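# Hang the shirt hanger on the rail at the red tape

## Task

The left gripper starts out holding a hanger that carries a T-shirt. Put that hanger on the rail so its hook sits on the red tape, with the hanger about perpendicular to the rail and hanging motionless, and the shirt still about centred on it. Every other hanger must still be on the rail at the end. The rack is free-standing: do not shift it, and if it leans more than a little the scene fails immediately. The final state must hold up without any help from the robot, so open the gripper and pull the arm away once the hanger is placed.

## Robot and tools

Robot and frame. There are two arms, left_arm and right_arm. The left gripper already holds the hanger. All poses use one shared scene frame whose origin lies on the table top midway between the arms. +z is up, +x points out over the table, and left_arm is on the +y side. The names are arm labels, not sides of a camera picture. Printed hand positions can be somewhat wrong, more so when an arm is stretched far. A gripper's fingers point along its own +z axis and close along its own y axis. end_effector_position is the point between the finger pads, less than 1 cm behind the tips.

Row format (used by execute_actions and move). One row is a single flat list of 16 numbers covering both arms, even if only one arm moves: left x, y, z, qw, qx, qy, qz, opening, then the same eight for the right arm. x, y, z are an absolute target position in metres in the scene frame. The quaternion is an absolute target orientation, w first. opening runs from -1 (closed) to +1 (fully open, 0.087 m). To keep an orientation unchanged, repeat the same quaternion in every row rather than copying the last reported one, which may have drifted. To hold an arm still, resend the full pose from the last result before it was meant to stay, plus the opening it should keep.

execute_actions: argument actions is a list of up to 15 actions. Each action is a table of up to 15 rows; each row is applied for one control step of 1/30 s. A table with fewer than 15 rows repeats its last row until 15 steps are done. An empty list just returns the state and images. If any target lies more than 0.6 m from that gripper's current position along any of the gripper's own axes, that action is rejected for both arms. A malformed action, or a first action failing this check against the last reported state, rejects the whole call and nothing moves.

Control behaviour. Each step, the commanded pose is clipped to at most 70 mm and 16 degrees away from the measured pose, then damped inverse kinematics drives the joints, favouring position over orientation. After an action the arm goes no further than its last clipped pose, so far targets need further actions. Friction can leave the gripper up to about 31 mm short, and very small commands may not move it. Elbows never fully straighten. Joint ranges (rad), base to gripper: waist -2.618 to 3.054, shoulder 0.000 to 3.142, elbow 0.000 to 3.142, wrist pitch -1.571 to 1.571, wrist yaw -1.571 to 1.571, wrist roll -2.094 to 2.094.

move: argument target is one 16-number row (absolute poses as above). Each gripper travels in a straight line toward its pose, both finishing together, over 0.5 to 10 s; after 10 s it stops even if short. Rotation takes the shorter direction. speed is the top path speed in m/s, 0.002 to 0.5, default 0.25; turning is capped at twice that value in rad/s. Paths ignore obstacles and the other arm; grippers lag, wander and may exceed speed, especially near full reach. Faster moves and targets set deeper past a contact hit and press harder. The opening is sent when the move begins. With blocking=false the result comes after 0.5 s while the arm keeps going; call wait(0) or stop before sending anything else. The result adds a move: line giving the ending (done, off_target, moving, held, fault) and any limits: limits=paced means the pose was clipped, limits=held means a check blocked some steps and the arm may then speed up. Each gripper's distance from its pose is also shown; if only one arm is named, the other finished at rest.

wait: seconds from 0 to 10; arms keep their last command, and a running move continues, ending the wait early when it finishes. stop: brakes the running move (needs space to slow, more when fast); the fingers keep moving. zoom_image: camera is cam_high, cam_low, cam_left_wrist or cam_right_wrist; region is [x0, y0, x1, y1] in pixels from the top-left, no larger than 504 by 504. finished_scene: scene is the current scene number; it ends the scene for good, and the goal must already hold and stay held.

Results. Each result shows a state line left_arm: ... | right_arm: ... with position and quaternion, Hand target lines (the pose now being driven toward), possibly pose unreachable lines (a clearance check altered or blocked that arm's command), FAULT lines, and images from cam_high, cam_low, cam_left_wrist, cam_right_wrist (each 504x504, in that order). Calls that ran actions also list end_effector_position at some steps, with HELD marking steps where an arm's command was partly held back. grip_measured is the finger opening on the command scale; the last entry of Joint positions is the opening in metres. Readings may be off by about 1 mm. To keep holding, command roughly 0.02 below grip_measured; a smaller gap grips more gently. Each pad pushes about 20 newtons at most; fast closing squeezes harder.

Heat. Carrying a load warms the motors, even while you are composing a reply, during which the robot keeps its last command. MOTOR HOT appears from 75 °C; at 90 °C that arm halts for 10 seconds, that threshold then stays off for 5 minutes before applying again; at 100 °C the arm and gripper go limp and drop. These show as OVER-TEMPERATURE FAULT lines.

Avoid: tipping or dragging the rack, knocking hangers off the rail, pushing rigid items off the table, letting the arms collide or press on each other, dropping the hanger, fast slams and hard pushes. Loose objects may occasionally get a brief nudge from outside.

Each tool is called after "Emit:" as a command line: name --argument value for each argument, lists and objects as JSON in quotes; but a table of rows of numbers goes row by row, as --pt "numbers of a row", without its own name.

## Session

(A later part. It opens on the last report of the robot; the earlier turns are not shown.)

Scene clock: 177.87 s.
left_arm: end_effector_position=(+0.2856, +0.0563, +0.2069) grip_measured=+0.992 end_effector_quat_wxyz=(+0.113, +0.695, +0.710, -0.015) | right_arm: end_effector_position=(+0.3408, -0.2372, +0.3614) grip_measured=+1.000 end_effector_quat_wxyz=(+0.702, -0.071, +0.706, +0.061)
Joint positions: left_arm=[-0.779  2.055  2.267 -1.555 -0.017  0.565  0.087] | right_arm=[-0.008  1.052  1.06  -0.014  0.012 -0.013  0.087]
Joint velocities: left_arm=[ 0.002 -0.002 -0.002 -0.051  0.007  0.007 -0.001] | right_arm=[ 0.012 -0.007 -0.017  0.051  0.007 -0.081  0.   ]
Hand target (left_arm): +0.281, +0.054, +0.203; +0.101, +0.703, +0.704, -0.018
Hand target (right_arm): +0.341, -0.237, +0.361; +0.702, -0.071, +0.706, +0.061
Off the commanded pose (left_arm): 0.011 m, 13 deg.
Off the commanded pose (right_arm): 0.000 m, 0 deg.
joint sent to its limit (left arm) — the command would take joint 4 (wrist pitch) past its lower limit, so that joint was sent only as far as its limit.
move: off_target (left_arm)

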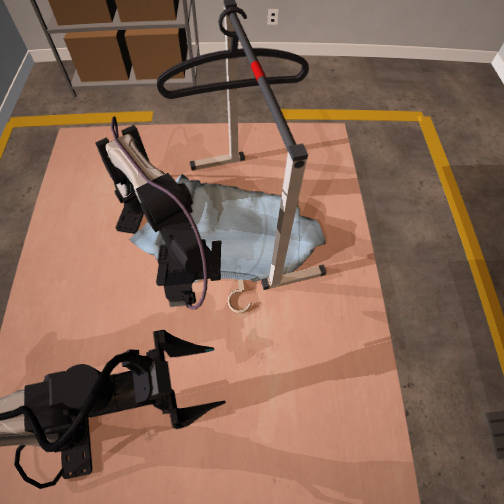

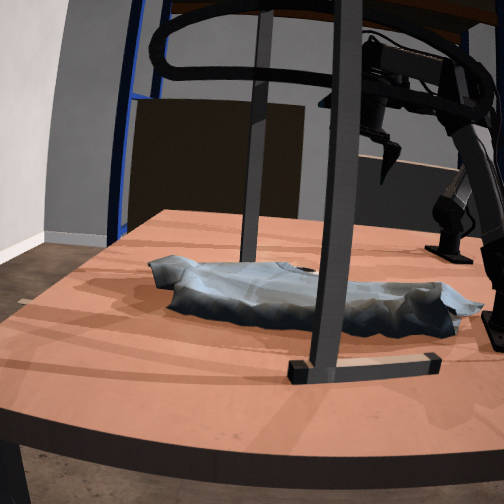

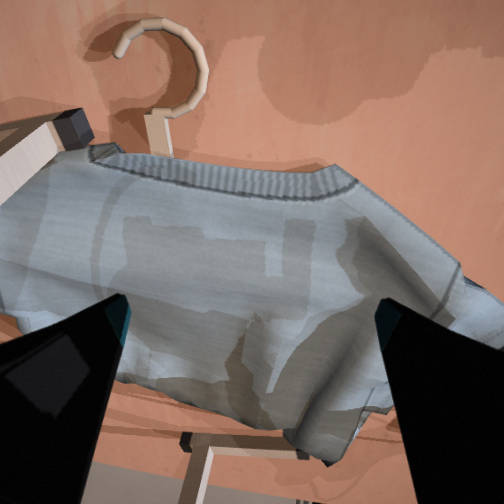

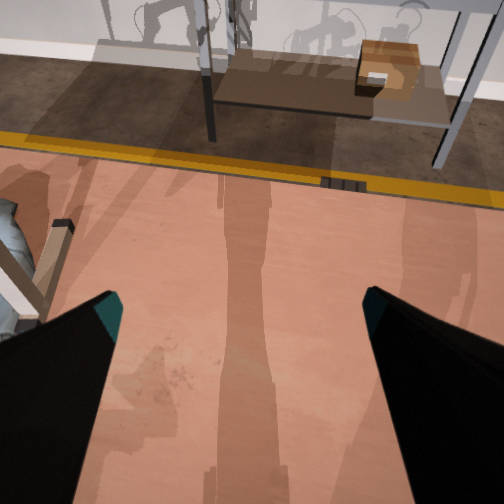

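Emit:
move --target '[0.335,0.0,0.1,0,0.707,0.707,0,1,0.3408,-0.2372,0.3614,0.702,-0.071,0.706,0.061,1]' --speed 0.15

Scene clock: 185.20 s.
left_arm: end_effector_position=(+0.3338, -0.0027, +0.1046) grip_measured=+0.992 end_effector_quat_wxyz=(+0.064, +0.710, +0.702, -0.003) | right_arm: end_effector_position=(+0.3408, -0.2372, +0.3614) grip_measured=+1.000 end_effector_quat_wxyz=(+0.702, -0.071, +0.706, +0.061)
Joint positions: left_arm=[-0.766  2.516  2.632 -1.56  -0.016  0.611  0.087] | right_arm=[-0.008  1.052  1.06  -0.014  0.012 -0.013  0.087]
Joint velocities: left_arm=[-0.012  0.002  0.012  0.007  0.066  0.007 -0.001] | right_arm=[ 0.022  0.007 -0.002  0.037  0.007 -0.051  0.   ]
Hand target (left_arm): +0.336, +0.000, +0.101; +0.056, +0.709, +0.703, -0.007
Hand target (right_arm): +0.341, -0.237, +0.361; +0.702, -0.071, +0.706, +0.061
Off the commanded pose (left_arm): 0.005 m, 7 deg.
Off the commanded pose (right_arm): 0.000 m, 0 deg.
joint sent to its limit (left arm) — the command would take joint 4 (wrist pitch) past its lower limit, so that joint was sent only as far as its limit.
move: off_target (left_arm)

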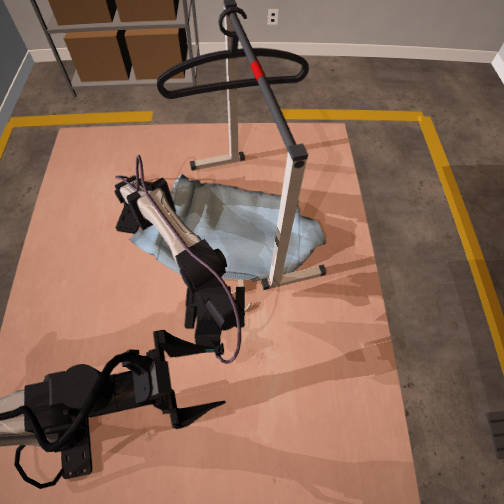

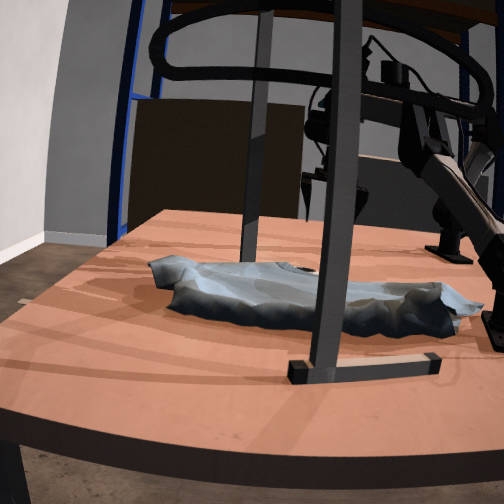

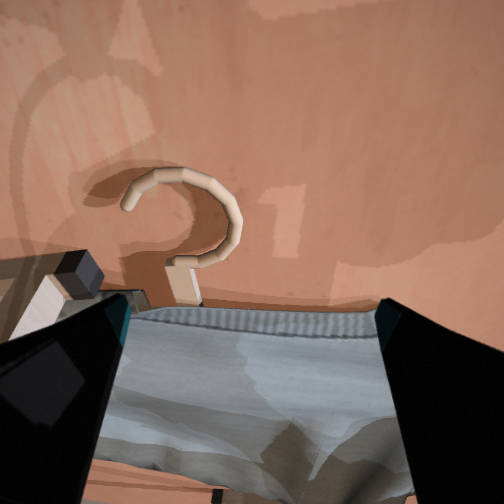

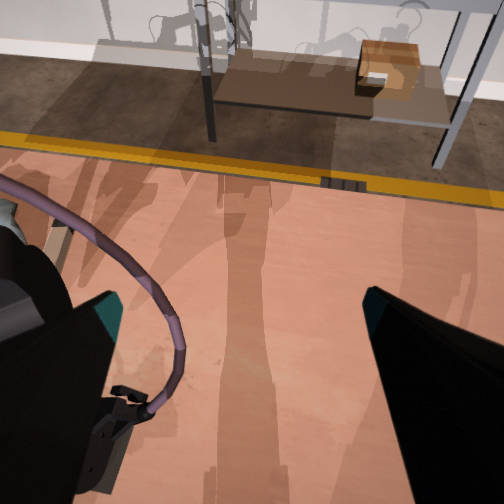

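Emit:
move --target '[0.364,-0.02,0.1,0,0.707,0.707,0,0,0.3408,-0.2372,0.3614,0.702,-0.071,0.706,0.061,1]' --speed 0.1

Emit:
move --target '[0.364,-0.02,0.02,0,0.707,0.707,0,0,0.3408,-0.2372,0.3614,0.702,-0.071,0.706,0.061,1]' --speed 0.08

Scene clock: 194.37 s.
left_arm: end_effector_position=(+0.3607, -0.0206, +0.1084) grip_measured=+0.000 end_effector_quat_wxyz=(+0.115, +0.710, +0.694, -0.010) | right_arm: end_effector_position=(+0.3408, -0.2372, +0.3614) grip_measured=+1.000 end_effector_quat_wxyz=(+0.702, -0.071, +0.706, +0.061)
Joint positions: left_arm=[-0.744  2.615  2.836 -1.561 -0.016  0.646  0.044] | right_arm=[-0.008  1.052  1.06  -0.014  0.012 -0.013  0.087]
Joint velocities: left_arm=[ 0.007 -0.012  0.007 -0.037 -0.022 -0.007 -0.   ] | right_arm=[-0.002 -0.007  0.017  0.007 -0.051 -0.022  0.   ]
Hand target (left_arm): +0.364, -0.019, +0.100; +0.107, +0.711, +0.695, -0.011
Hand target (right_arm): +0.341, -0.237, +0.361; +0.702, -0.071, +0.706, +0.061
Off the commanded pose (left_arm): 0.009 m, 13 deg.
Off the commanded pose (right_arm): 0.000 m, 0 deg.
elbow stopped short (left arm): the move would have taken joint 3 (elbow) straighter than the controller allows; a more bent joint 3 avoids this.
move: off_target (left_arm)

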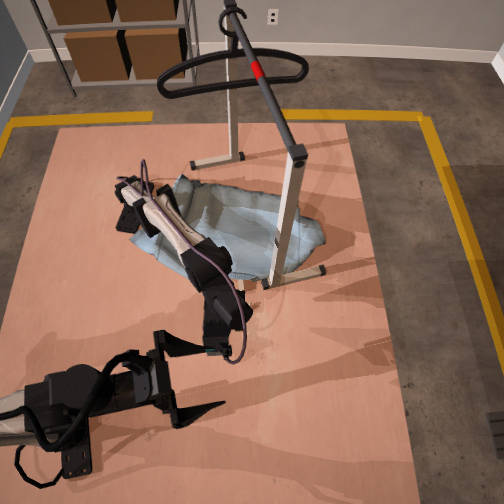

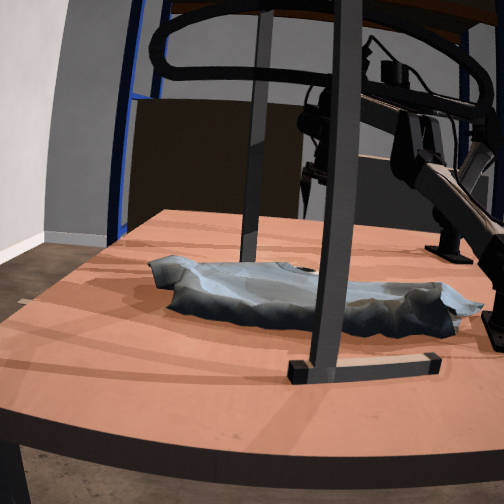

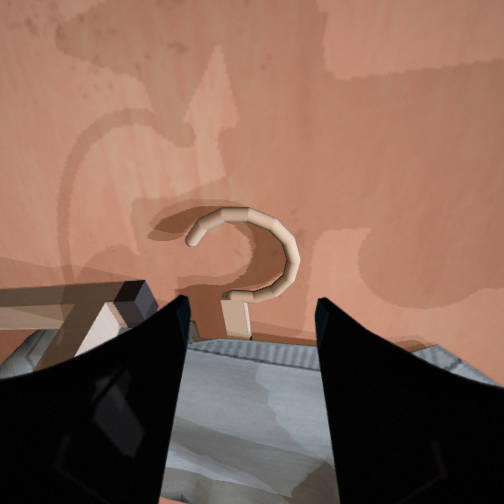

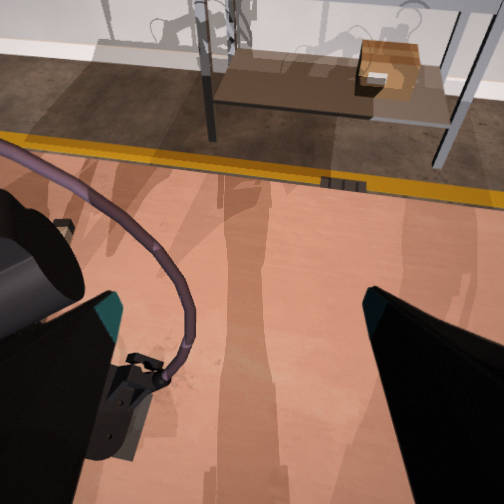

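Scene clock: 196.17 s.
left_arm: end_effector_position=(+0.3585, -0.0179, +0.0280) grip_measured=+0.000 end_effector_quat_wxyz=(+0.040, +0.715, +0.698, +0.001) | right_arm: end_effector_position=(+0.3408, -0.2372, +0.3614) grip_measured=+1.000 end_effector_quat_wxyz=(+0.702, -0.071, +0.706, +0.061)
Joint positions: left_arm=[-0.744  2.783  2.836 -1.544 -0.015  0.646  0.044] | right_arm=[-0.008  1.052  1.06  -0.014  0.012 -0.013  0.087]
Joint velocities: left_arm=[ 0.022 -0.012  0.007 -0.037  0.007 -0.066 -0.   ] | right_arm=[-0.002 -0.007 -0.022  0.037 -0.022 -0.022  0.   ]
Hand target (left_arm): +0.364, -0.019, +0.020; +0.044, +0.709, +0.703, -0.005
Hand target (right_arm): +0.341, -0.237, +0.361; +0.702, -0.071, +0.706, +0.061
Off the commanded pose (left_arm): 0.010 m, 5 deg.
Off the commanded pose (right_arm): 0.000 m, 0 deg.
elbow stopped short (left arm): the move would have taken joint 3 (elbow) straighter than the controller allows; a more bent joint 3 avoids this.
move: off_target (left_arm)

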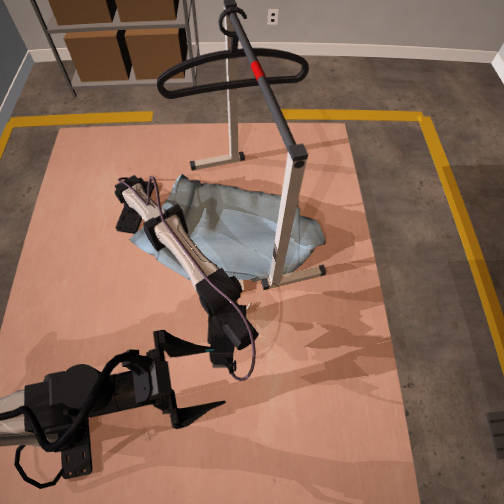

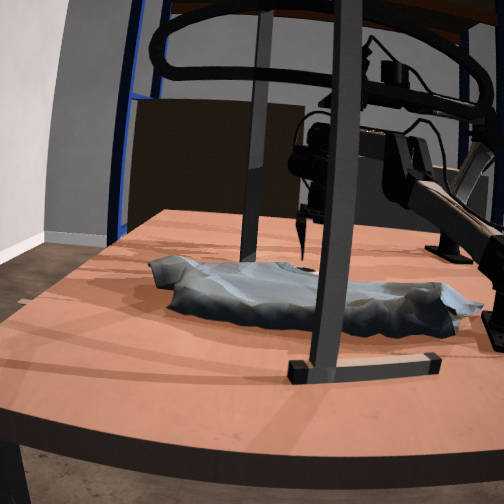

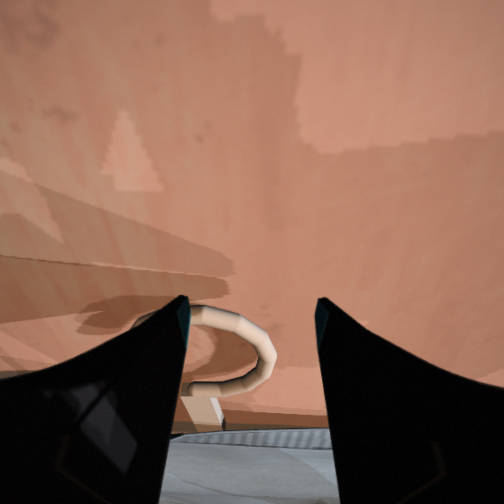

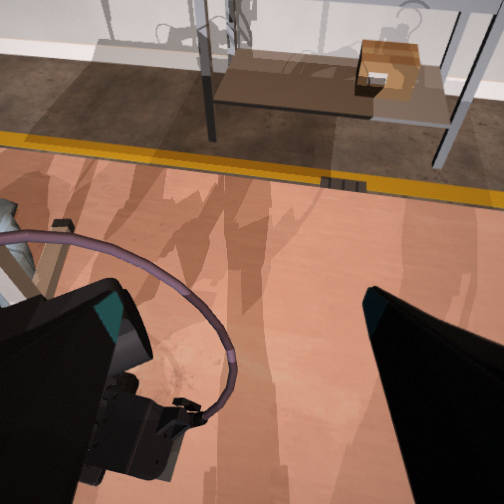

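Emit:
move --target '[0.378,-0.018,0.03,0,0.707,0.707,0,0,0.3408,-0.2372,0.3614,0.702,-0.071,0.706,0.061,1]' --speed 0.05

Emit:
move --target '[0.378,-0.018,0.0,0,0.707,0.707,0,0,0.3408,-0.2372,0.3614,0.702,-0.071,0.706,0.061,1]' --speed 0.05

Emit:
move --target '[0.378,-0.018,0.0,0,0.707,0.707,0,-1,0.3408,-0.2372,0.3614,0.702,-0.071,0.706,0.061,1]' --speed 0.05

Scene clock: 221.47 s.
left_arm: end_effector_position=(+0.3708, -0.0143, +0.0278) grip_measured=+0.000 end_effector_quat_wxyz=(+0.049, +0.712, +0.700, +0.001) | right_arm: end_effector_position=(+0.3408, -0.2372, +0.3614) grip_measured=+1.000 end_effector_quat_wxyz=(+0.702, -0.071, +0.706, +0.061)
Joint positions: left_arm=[-0.72   2.783  2.836 -1.526 -0.014  0.662  0.044] | right_arm=[-0.008  1.052  1.06  -0.014  0.012 -0.013  0.087]
Joint velocities: left_arm=[-0.007  0.007  0.022 -0.022 -0.095 -0.007  0.   ] | right_arm=[-0.022 -0.002 -0.007  0.022 -0.037 -0.051  0.   ]
Hand target (left_arm): +0.377, -0.017, +0.030; +0.062, +0.711, +0.701, -0.006
Hand target (right_arm): +0.341, -0.237, +0.361; +0.702, -0.071, +0.706, +0.061
Off the commanded pose (left_arm): 0.008 m, 6 deg.
Off the commanded pose (right_arm): 0.000 m, 0 deg.
elbow stopped short (left arm): the move would have taken joint 3 (elbow) straighter than the controller allows; a more bent joint 3 avoids this.
move: off_target (left_arm)

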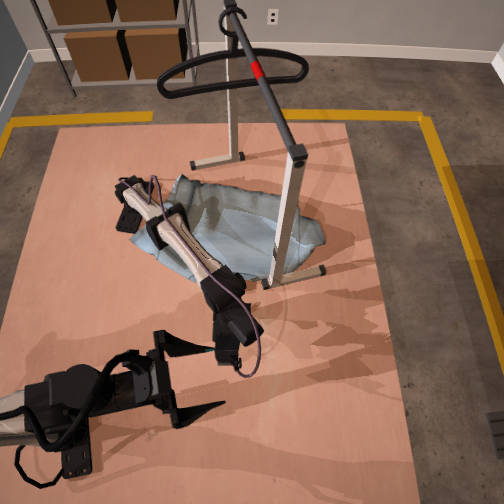

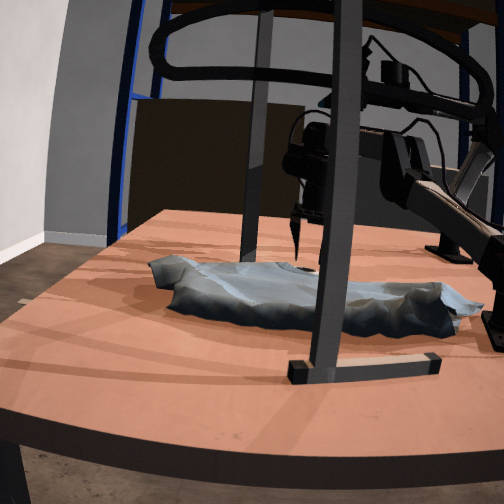

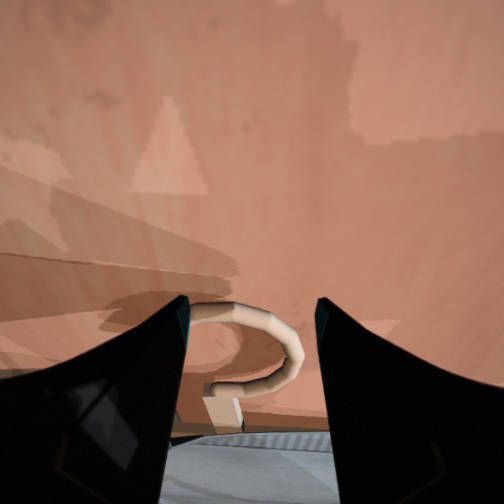

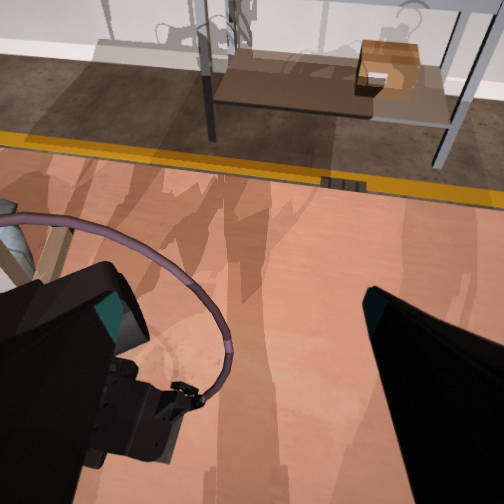

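Scene clock: 222.70 s.
left_arm: end_effector_position=(+0.3714, -0.0151, +0.0156) grip_measured=+0.000 end_effector_quat_wxyz=(+0.043, +0.713, +0.700, +0.001) | right_arm: end_effector_position=(+0.3408, -0.2372, +0.3614) grip_measured=+1.000 end_effector_quat_wxyz=(+0.702, -0.071, +0.706, +0.061)
Joint positions: left_arm=[-0.72   2.809  2.838 -1.514 -0.014  0.662  0.044] | right_arm=[-0.008  1.052  1.06  -0.014  0.012 -0.013  0.087]
Joint velocities: left_arm=[ 0.007 -0.017  0.007 -0.037 -0.037 -0.007 -0.   ] | right_arm=[-0.007  0.017 -0.012  0.007 -0.007 -0.022  0.   ]
Hand target (left_arm): +0.377, -0.017, +0.000; +0.044, +0.710, +0.703, -0.004
Hand target (right_arm): +0.341, -0.237, +0.361; +0.702, -0.071, +0.706, +0.061
Off the commanded pose (left_arm): 0.017 m, 5 deg.
Off the commanded pose (right_arm): 0.000 m, 0 deg.
elbow stopped short (left arm): the move would have taken joint 3 (elbow) straighter than the controller allows; a more bent joint 3 avoids this.
move: off_target (left_arm)

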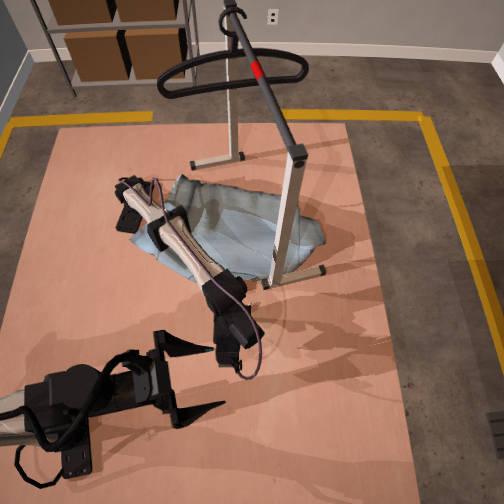

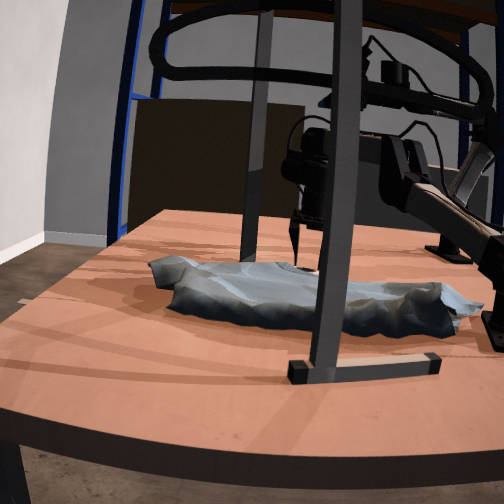

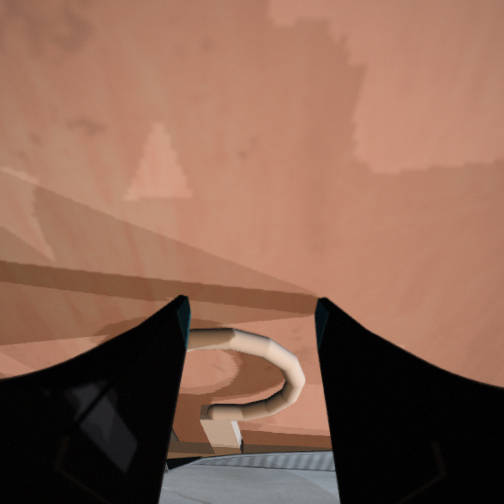

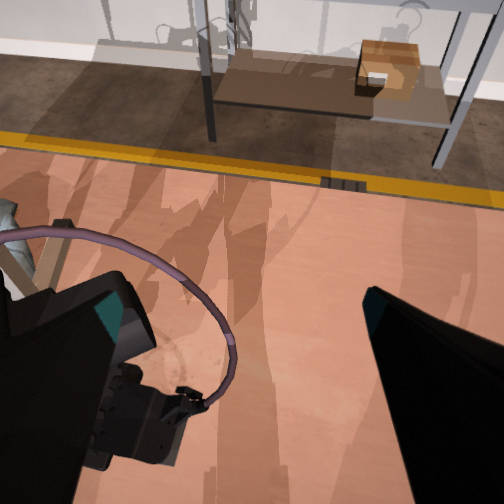

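Scene clock: 223.83 s.
left_arm: end_effector_position=(+0.3730, -0.0175, +0.0154) grip_measured=-1.000 end_effector_quat_wxyz=(+0.049, +0.712, +0.700, +0.000) | right_arm: end_effector_position=(+0.3408, -0.2372, +0.3614) grip_measured=+1.000 end_effector_quat_wxyz=(+0.702, -0.071, +0.706, +0.061)
Joint positions: left_arm=[-0.72   2.809  2.838 -1.503 -0.013  0.662  0.   ] | right_arm=[-0.008  1.052  1.06  -0.014  0.012 -0.013  0.087]
Joint velocities: left_arm=[ 0.017  0.007  0.002  0.022 -0.037 -0.051  0.   ] | right_arm=[-0.002 -0.007  0.007 -0.066  0.037  0.007  0.   ]
Hand target (left_arm): +0.377, -0.017, +0.000; +0.044, +0.710, +0.703, -0.004
Hand target (right_arm): +0.341, -0.237, +0.361; +0.702, -0.071, +0.706, +0.061
Off the commanded pose (left_arm): 0.016 m, 6 deg.
Off the commanded pose (right_arm): 0.000 m, 0 deg.
elbow stopped short (left arm): the move would have taken joint 3 (elbow) straighter than the controller allows; a more bent joint 3 avoids this.
move: off_target (left_arm)

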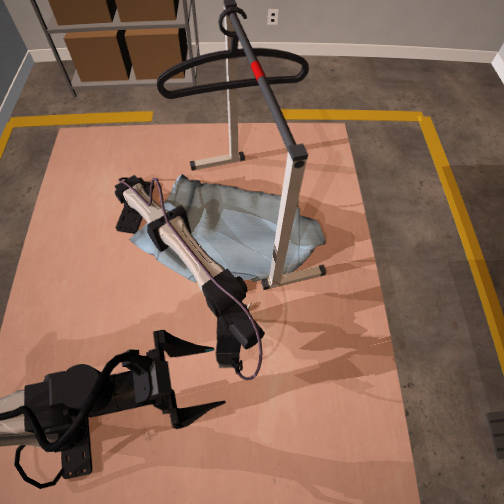

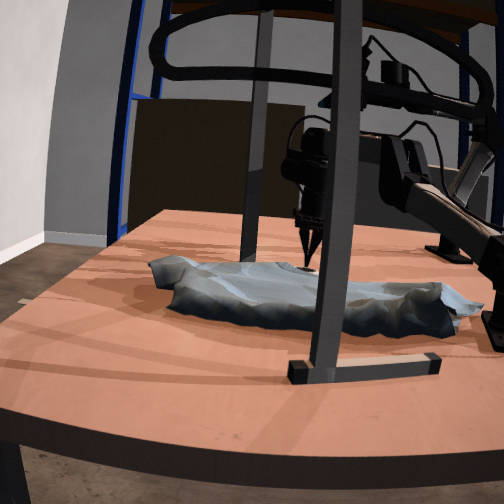

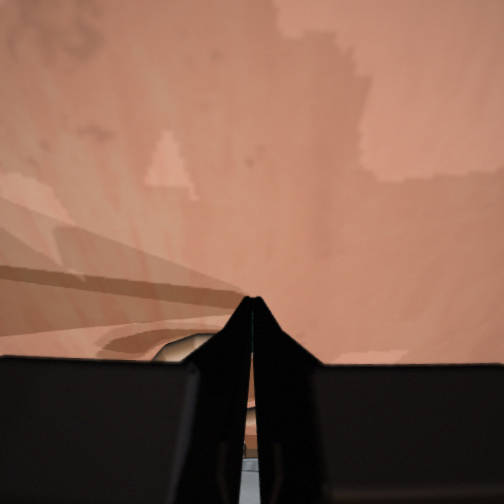

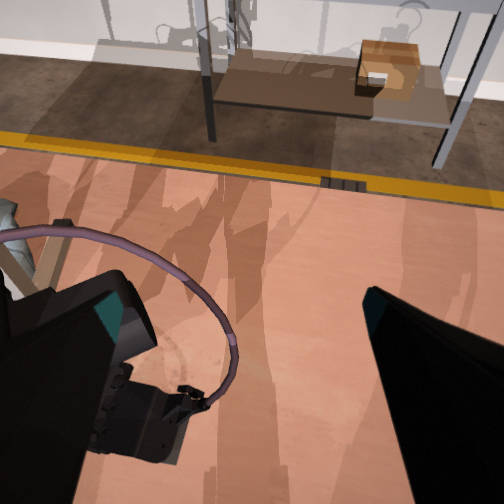

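Emit:
move --target '[0.372,-0.018,0.04,0,0.707,0.707,0,0,0.3408,-0.2372,0.3614,0.702,-0.071,0.706,0.061,1]' --speed 0.05

Emit:
move --target '[0.372,0.01,0.04,0,0.707,0.707,0,0,0.3408,-0.2372,0.3614,0.702,-0.071,0.706,0.061,1]' --speed 0.05

Emit:
move --target '[0.372,0.01,-0.01,0,0.707,0.707,0,0,0.3408,-0.2372,0.3614,0.702,-0.071,0.706,0.061,1]' --speed 0.05

Emit:
move --target '[0.372,0.01,-0.01,0,0.707,0.707,0,-1,0.3408,-0.2372,0.3614,0.702,-0.071,0.706,0.061,1]' --speed 0.05

Scene clock: 232.43 s.
left_arm: end_effector_position=(+0.3739, -0.0180, +0.0307) grip_measured=+0.000 end_effector_quat_wxyz=(+0.061, +0.712, +0.699, -0.000) | right_arm: end_effector_position=(+0.3408, -0.2372, +0.3614) grip_measured=+1.000 end_effector_quat_wxyz=(+0.702, -0.071, +0.706, +0.061)
Joint positions: left_arm=[-0.72   2.778  2.838 -1.51  -0.016  0.663  0.044] | right_arm=[-0.008  1.052  1.06  -0.014  0.012 -0.013  0.087]
Joint velocities: left_arm=[-0.002 -0.007  0.002  0.007 -0.007 -0.037 -0.001] | right_arm=[ 0.007  0.007 -0.002  0.037 -0.007 -0.051  0.   ]
Hand target (left_arm): +0.372, -0.017, +0.040; +0.063, +0.711, +0.701, -0.006
Hand target (right_arm): +0.341, -0.237, +0.361; +0.702, -0.071, +0.706, +0.061
Off the commanded pose (left_arm): 0.009 m, 7 deg.
Off the commanded pose (right_arm): 0.000 m, 0 deg.
elbow stopped short (left arm): the move would have taken joint 3 (elbow) straighter than the controller allows; a more bent joint 3 avoids this.
move: off_target (left_arm)

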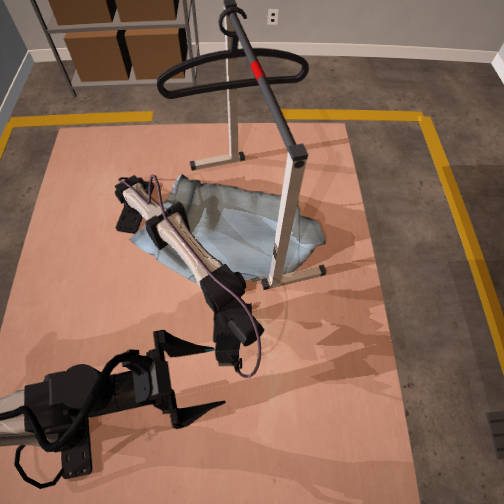

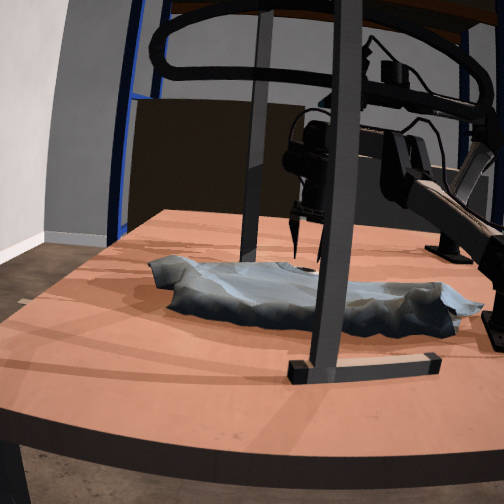

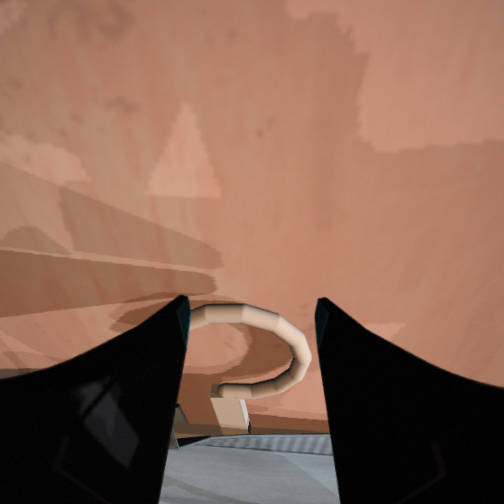

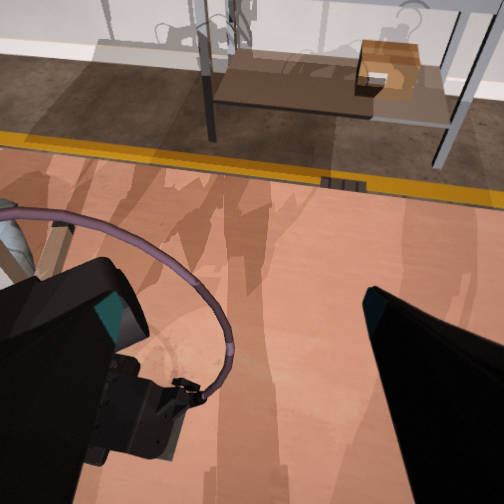

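Scene clock: 233.93 s.
left_arm: end_effector_position=(+0.3733, +0.0022, +0.0384) grip_measured=+0.000 end_effector_quat_wxyz=(+0.035, +0.709, +0.704, +0.002) | right_arm: end_effector_position=(+0.3408, -0.2372, +0.3614) grip_measured=+1.000 end_effector_quat_wxyz=(+0.702, -0.071, +0.706, +0.061)
Joint positions: left_arm=[-0.696  2.742  2.795 -1.555 -0.013  0.675  0.044] | right_arm=[-0.008  1.052  1.06  -0.014  0.012 -0.013  0.087]
Joint velocities: left_arm=[-0.002 -0.012  0.002  0.022  0.037  0.007  0.001] | right_arm=[ 0.007 -0.002 -0.012 -0.022  0.037 -0.066  0.   ]
Hand target (left_arm): +0.371, +0.010, +0.040; +0.021, +0.708, +0.706, -0.001
Hand target (right_arm): +0.341, -0.237, +0.361; +0.702, -0.071, +0.706, +0.061
Off the commanded pose (left_arm): 0.008 m, 4 deg.
Off the commanded pose (right_arm): 0.000 m, 0 deg.
elbow stopped short (left arm): the move would have taken joint 3 (elbow) straighter than the controller allows; a more bent joint 3 avoids this.
joint sent to its limit (left arm) — the command would take joint 4 (wrist pitch) past its lower limit, so that joint was sent only as far as its limit.
move: off_target (left_arm)

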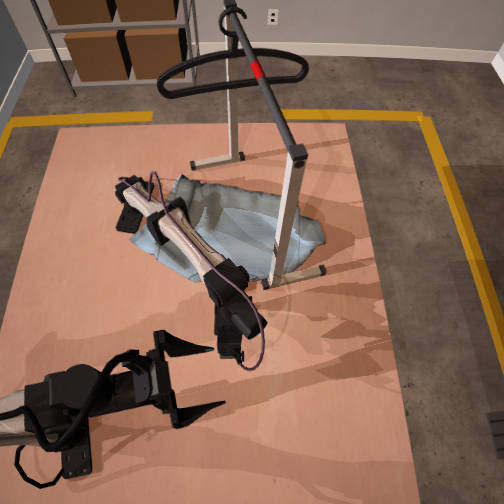

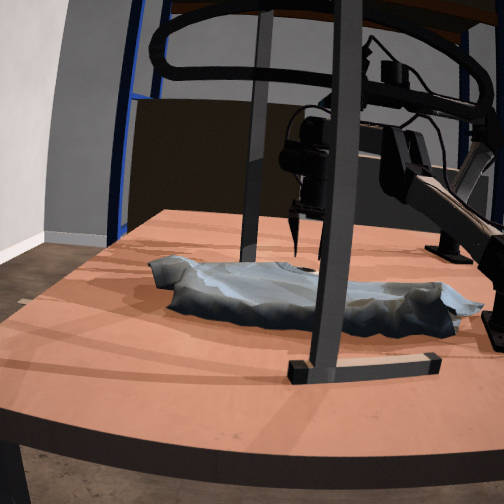

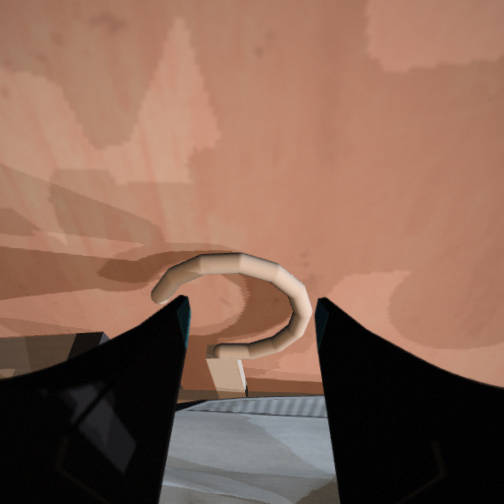

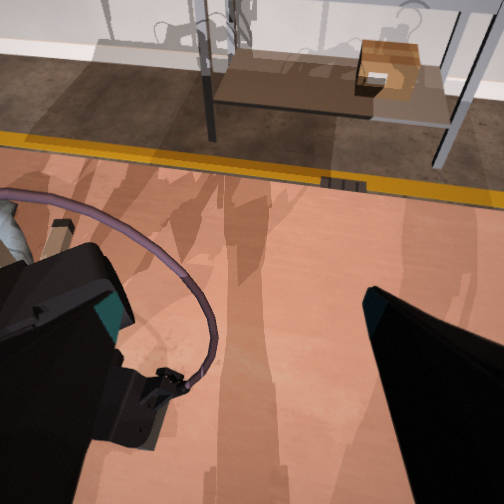

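Scene clock: 235.17 s.
left_arm: end_effector_position=(+0.3700, +0.0068, +0.0181) grip_measured=+0.000 end_effector_quat_wxyz=(+0.016, +0.709, +0.705, +0.005) | right_arm: end_effector_position=(+0.3408, -0.2372, +0.3614) grip_measured=+1.000 end_effector_quat_wxyz=(+0.702, -0.071, +0.706, +0.061)
Joint positions: left_arm=[-0.696  2.718  2.661 -1.484 -0.014  0.675  0.044] | right_arm=[-0.008  1.052  1.06  -0.014  0.012 -0.013  0.087]
Joint velocities: left_arm=[ 0.012 -0.017 -0.032  0.007 -0.037 -0.037  0.001] | right_arm=[-0.002 -0.012 -0.017 -0.022  0.007  0.007  0.   ]
Hand target (left_arm): +0.371, +0.011, -0.009; -0.002, +0.707, +0.708, +0.000
Hand target (right_arm): +0.341, -0.237, +0.361; +0.702, -0.071, +0.706, +0.061
Off the commanded pose (left_arm): 0.028 m, 2 deg.
Off the commanded pose (right_arm): 0.000 m, 0 deg.
move: off_target (left_arm)

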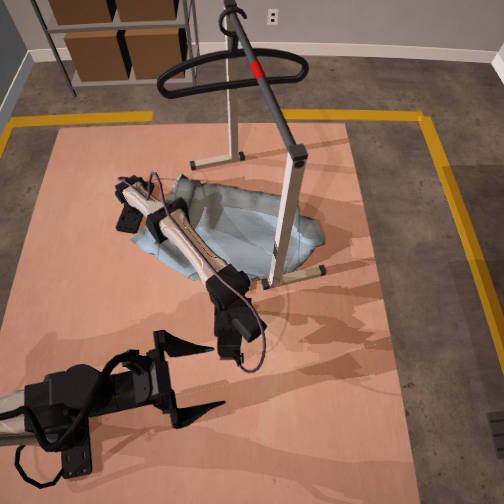

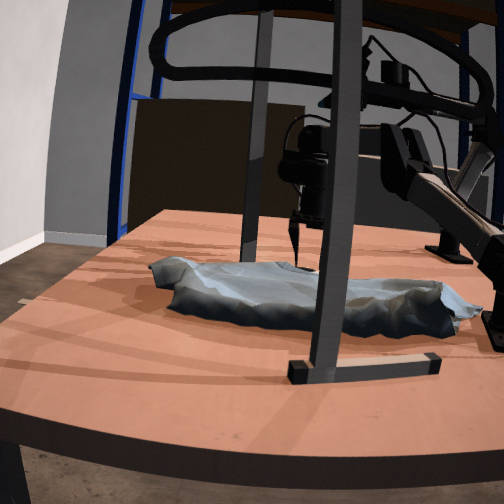

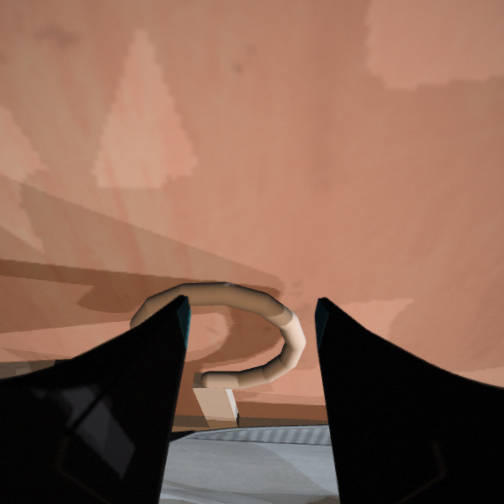

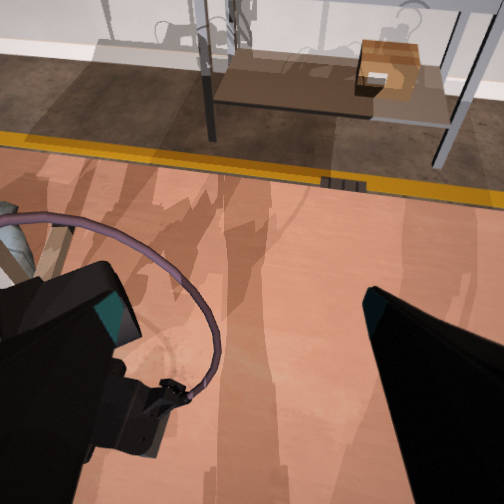

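Scene clock: 235.97 s.
left_arm: end_effector_position=(+0.3715, +0.0065, +0.0188) grip_measured=-1.000 end_effector_quat_wxyz=(+0.020, +0.709, +0.705, +0.008) | right_arm: end_effector_position=(+0.3408, -0.2372, +0.3614) grip_measured=+1.000 end_effector_quat_wxyz=(+0.702, -0.071, +0.706, +0.061)
Joint positions: left_arm=[-0.696  2.712  2.652 -1.474 -0.019  0.675  0.   ] | right_arm=[-0.008  1.052  1.06  -0.014  0.012 -0.013  0.087]
Joint velocities: left_arm=[-0.002 -0.017  0.007  0.007 -0.066 -0.007  0.   ] | right_arm=[-0.007  0.002 -0.017 -0.037 -0.022 -0.022  0.   ]
Hand target (left_arm): +0.371, +0.011, -0.009; -0.002, +0.707, +0.708, +0.000
Hand target (right_arm): +0.341, -0.237, +0.361; +0.702, -0.071, +0.706, +0.061
Off the commanded pose (left_arm): 0.029 m, 2 deg.
Off the commanded pose (right_arm): 0.000 m, 0 deg.
move: off_target (left_arm)

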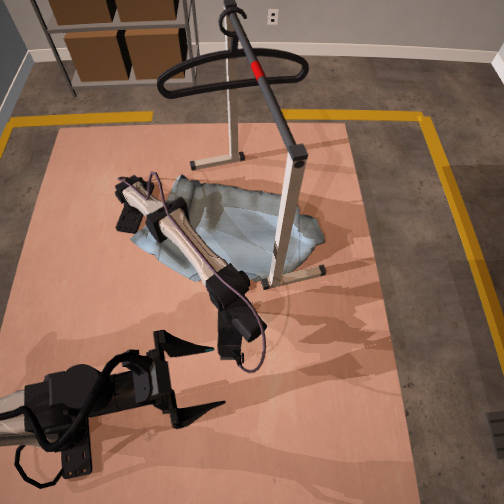

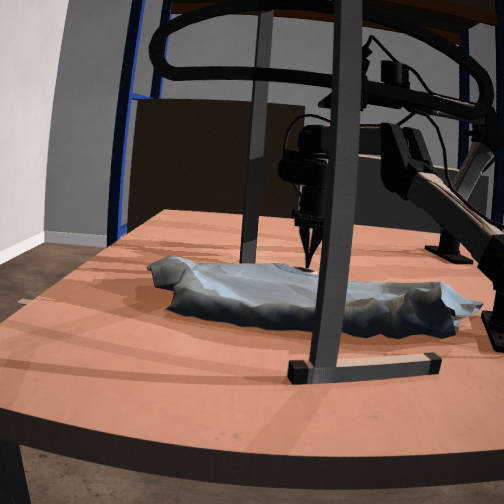

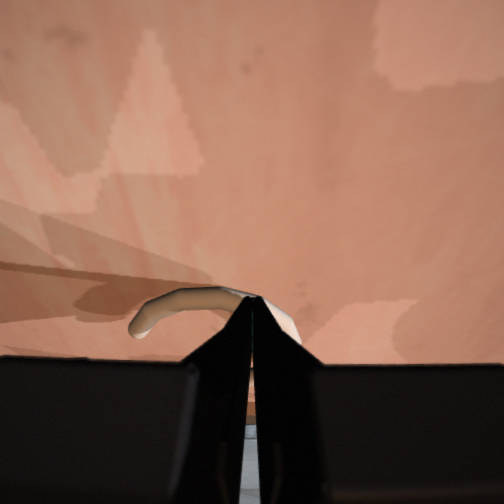

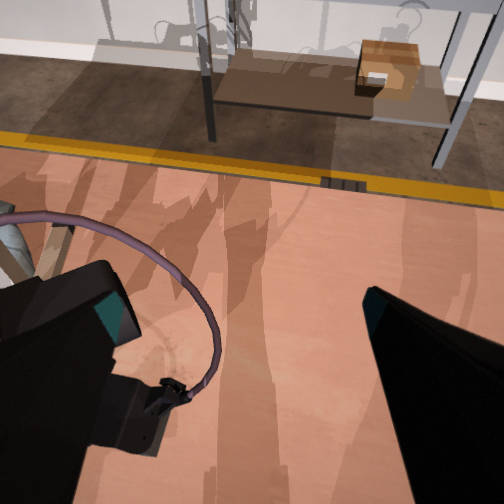

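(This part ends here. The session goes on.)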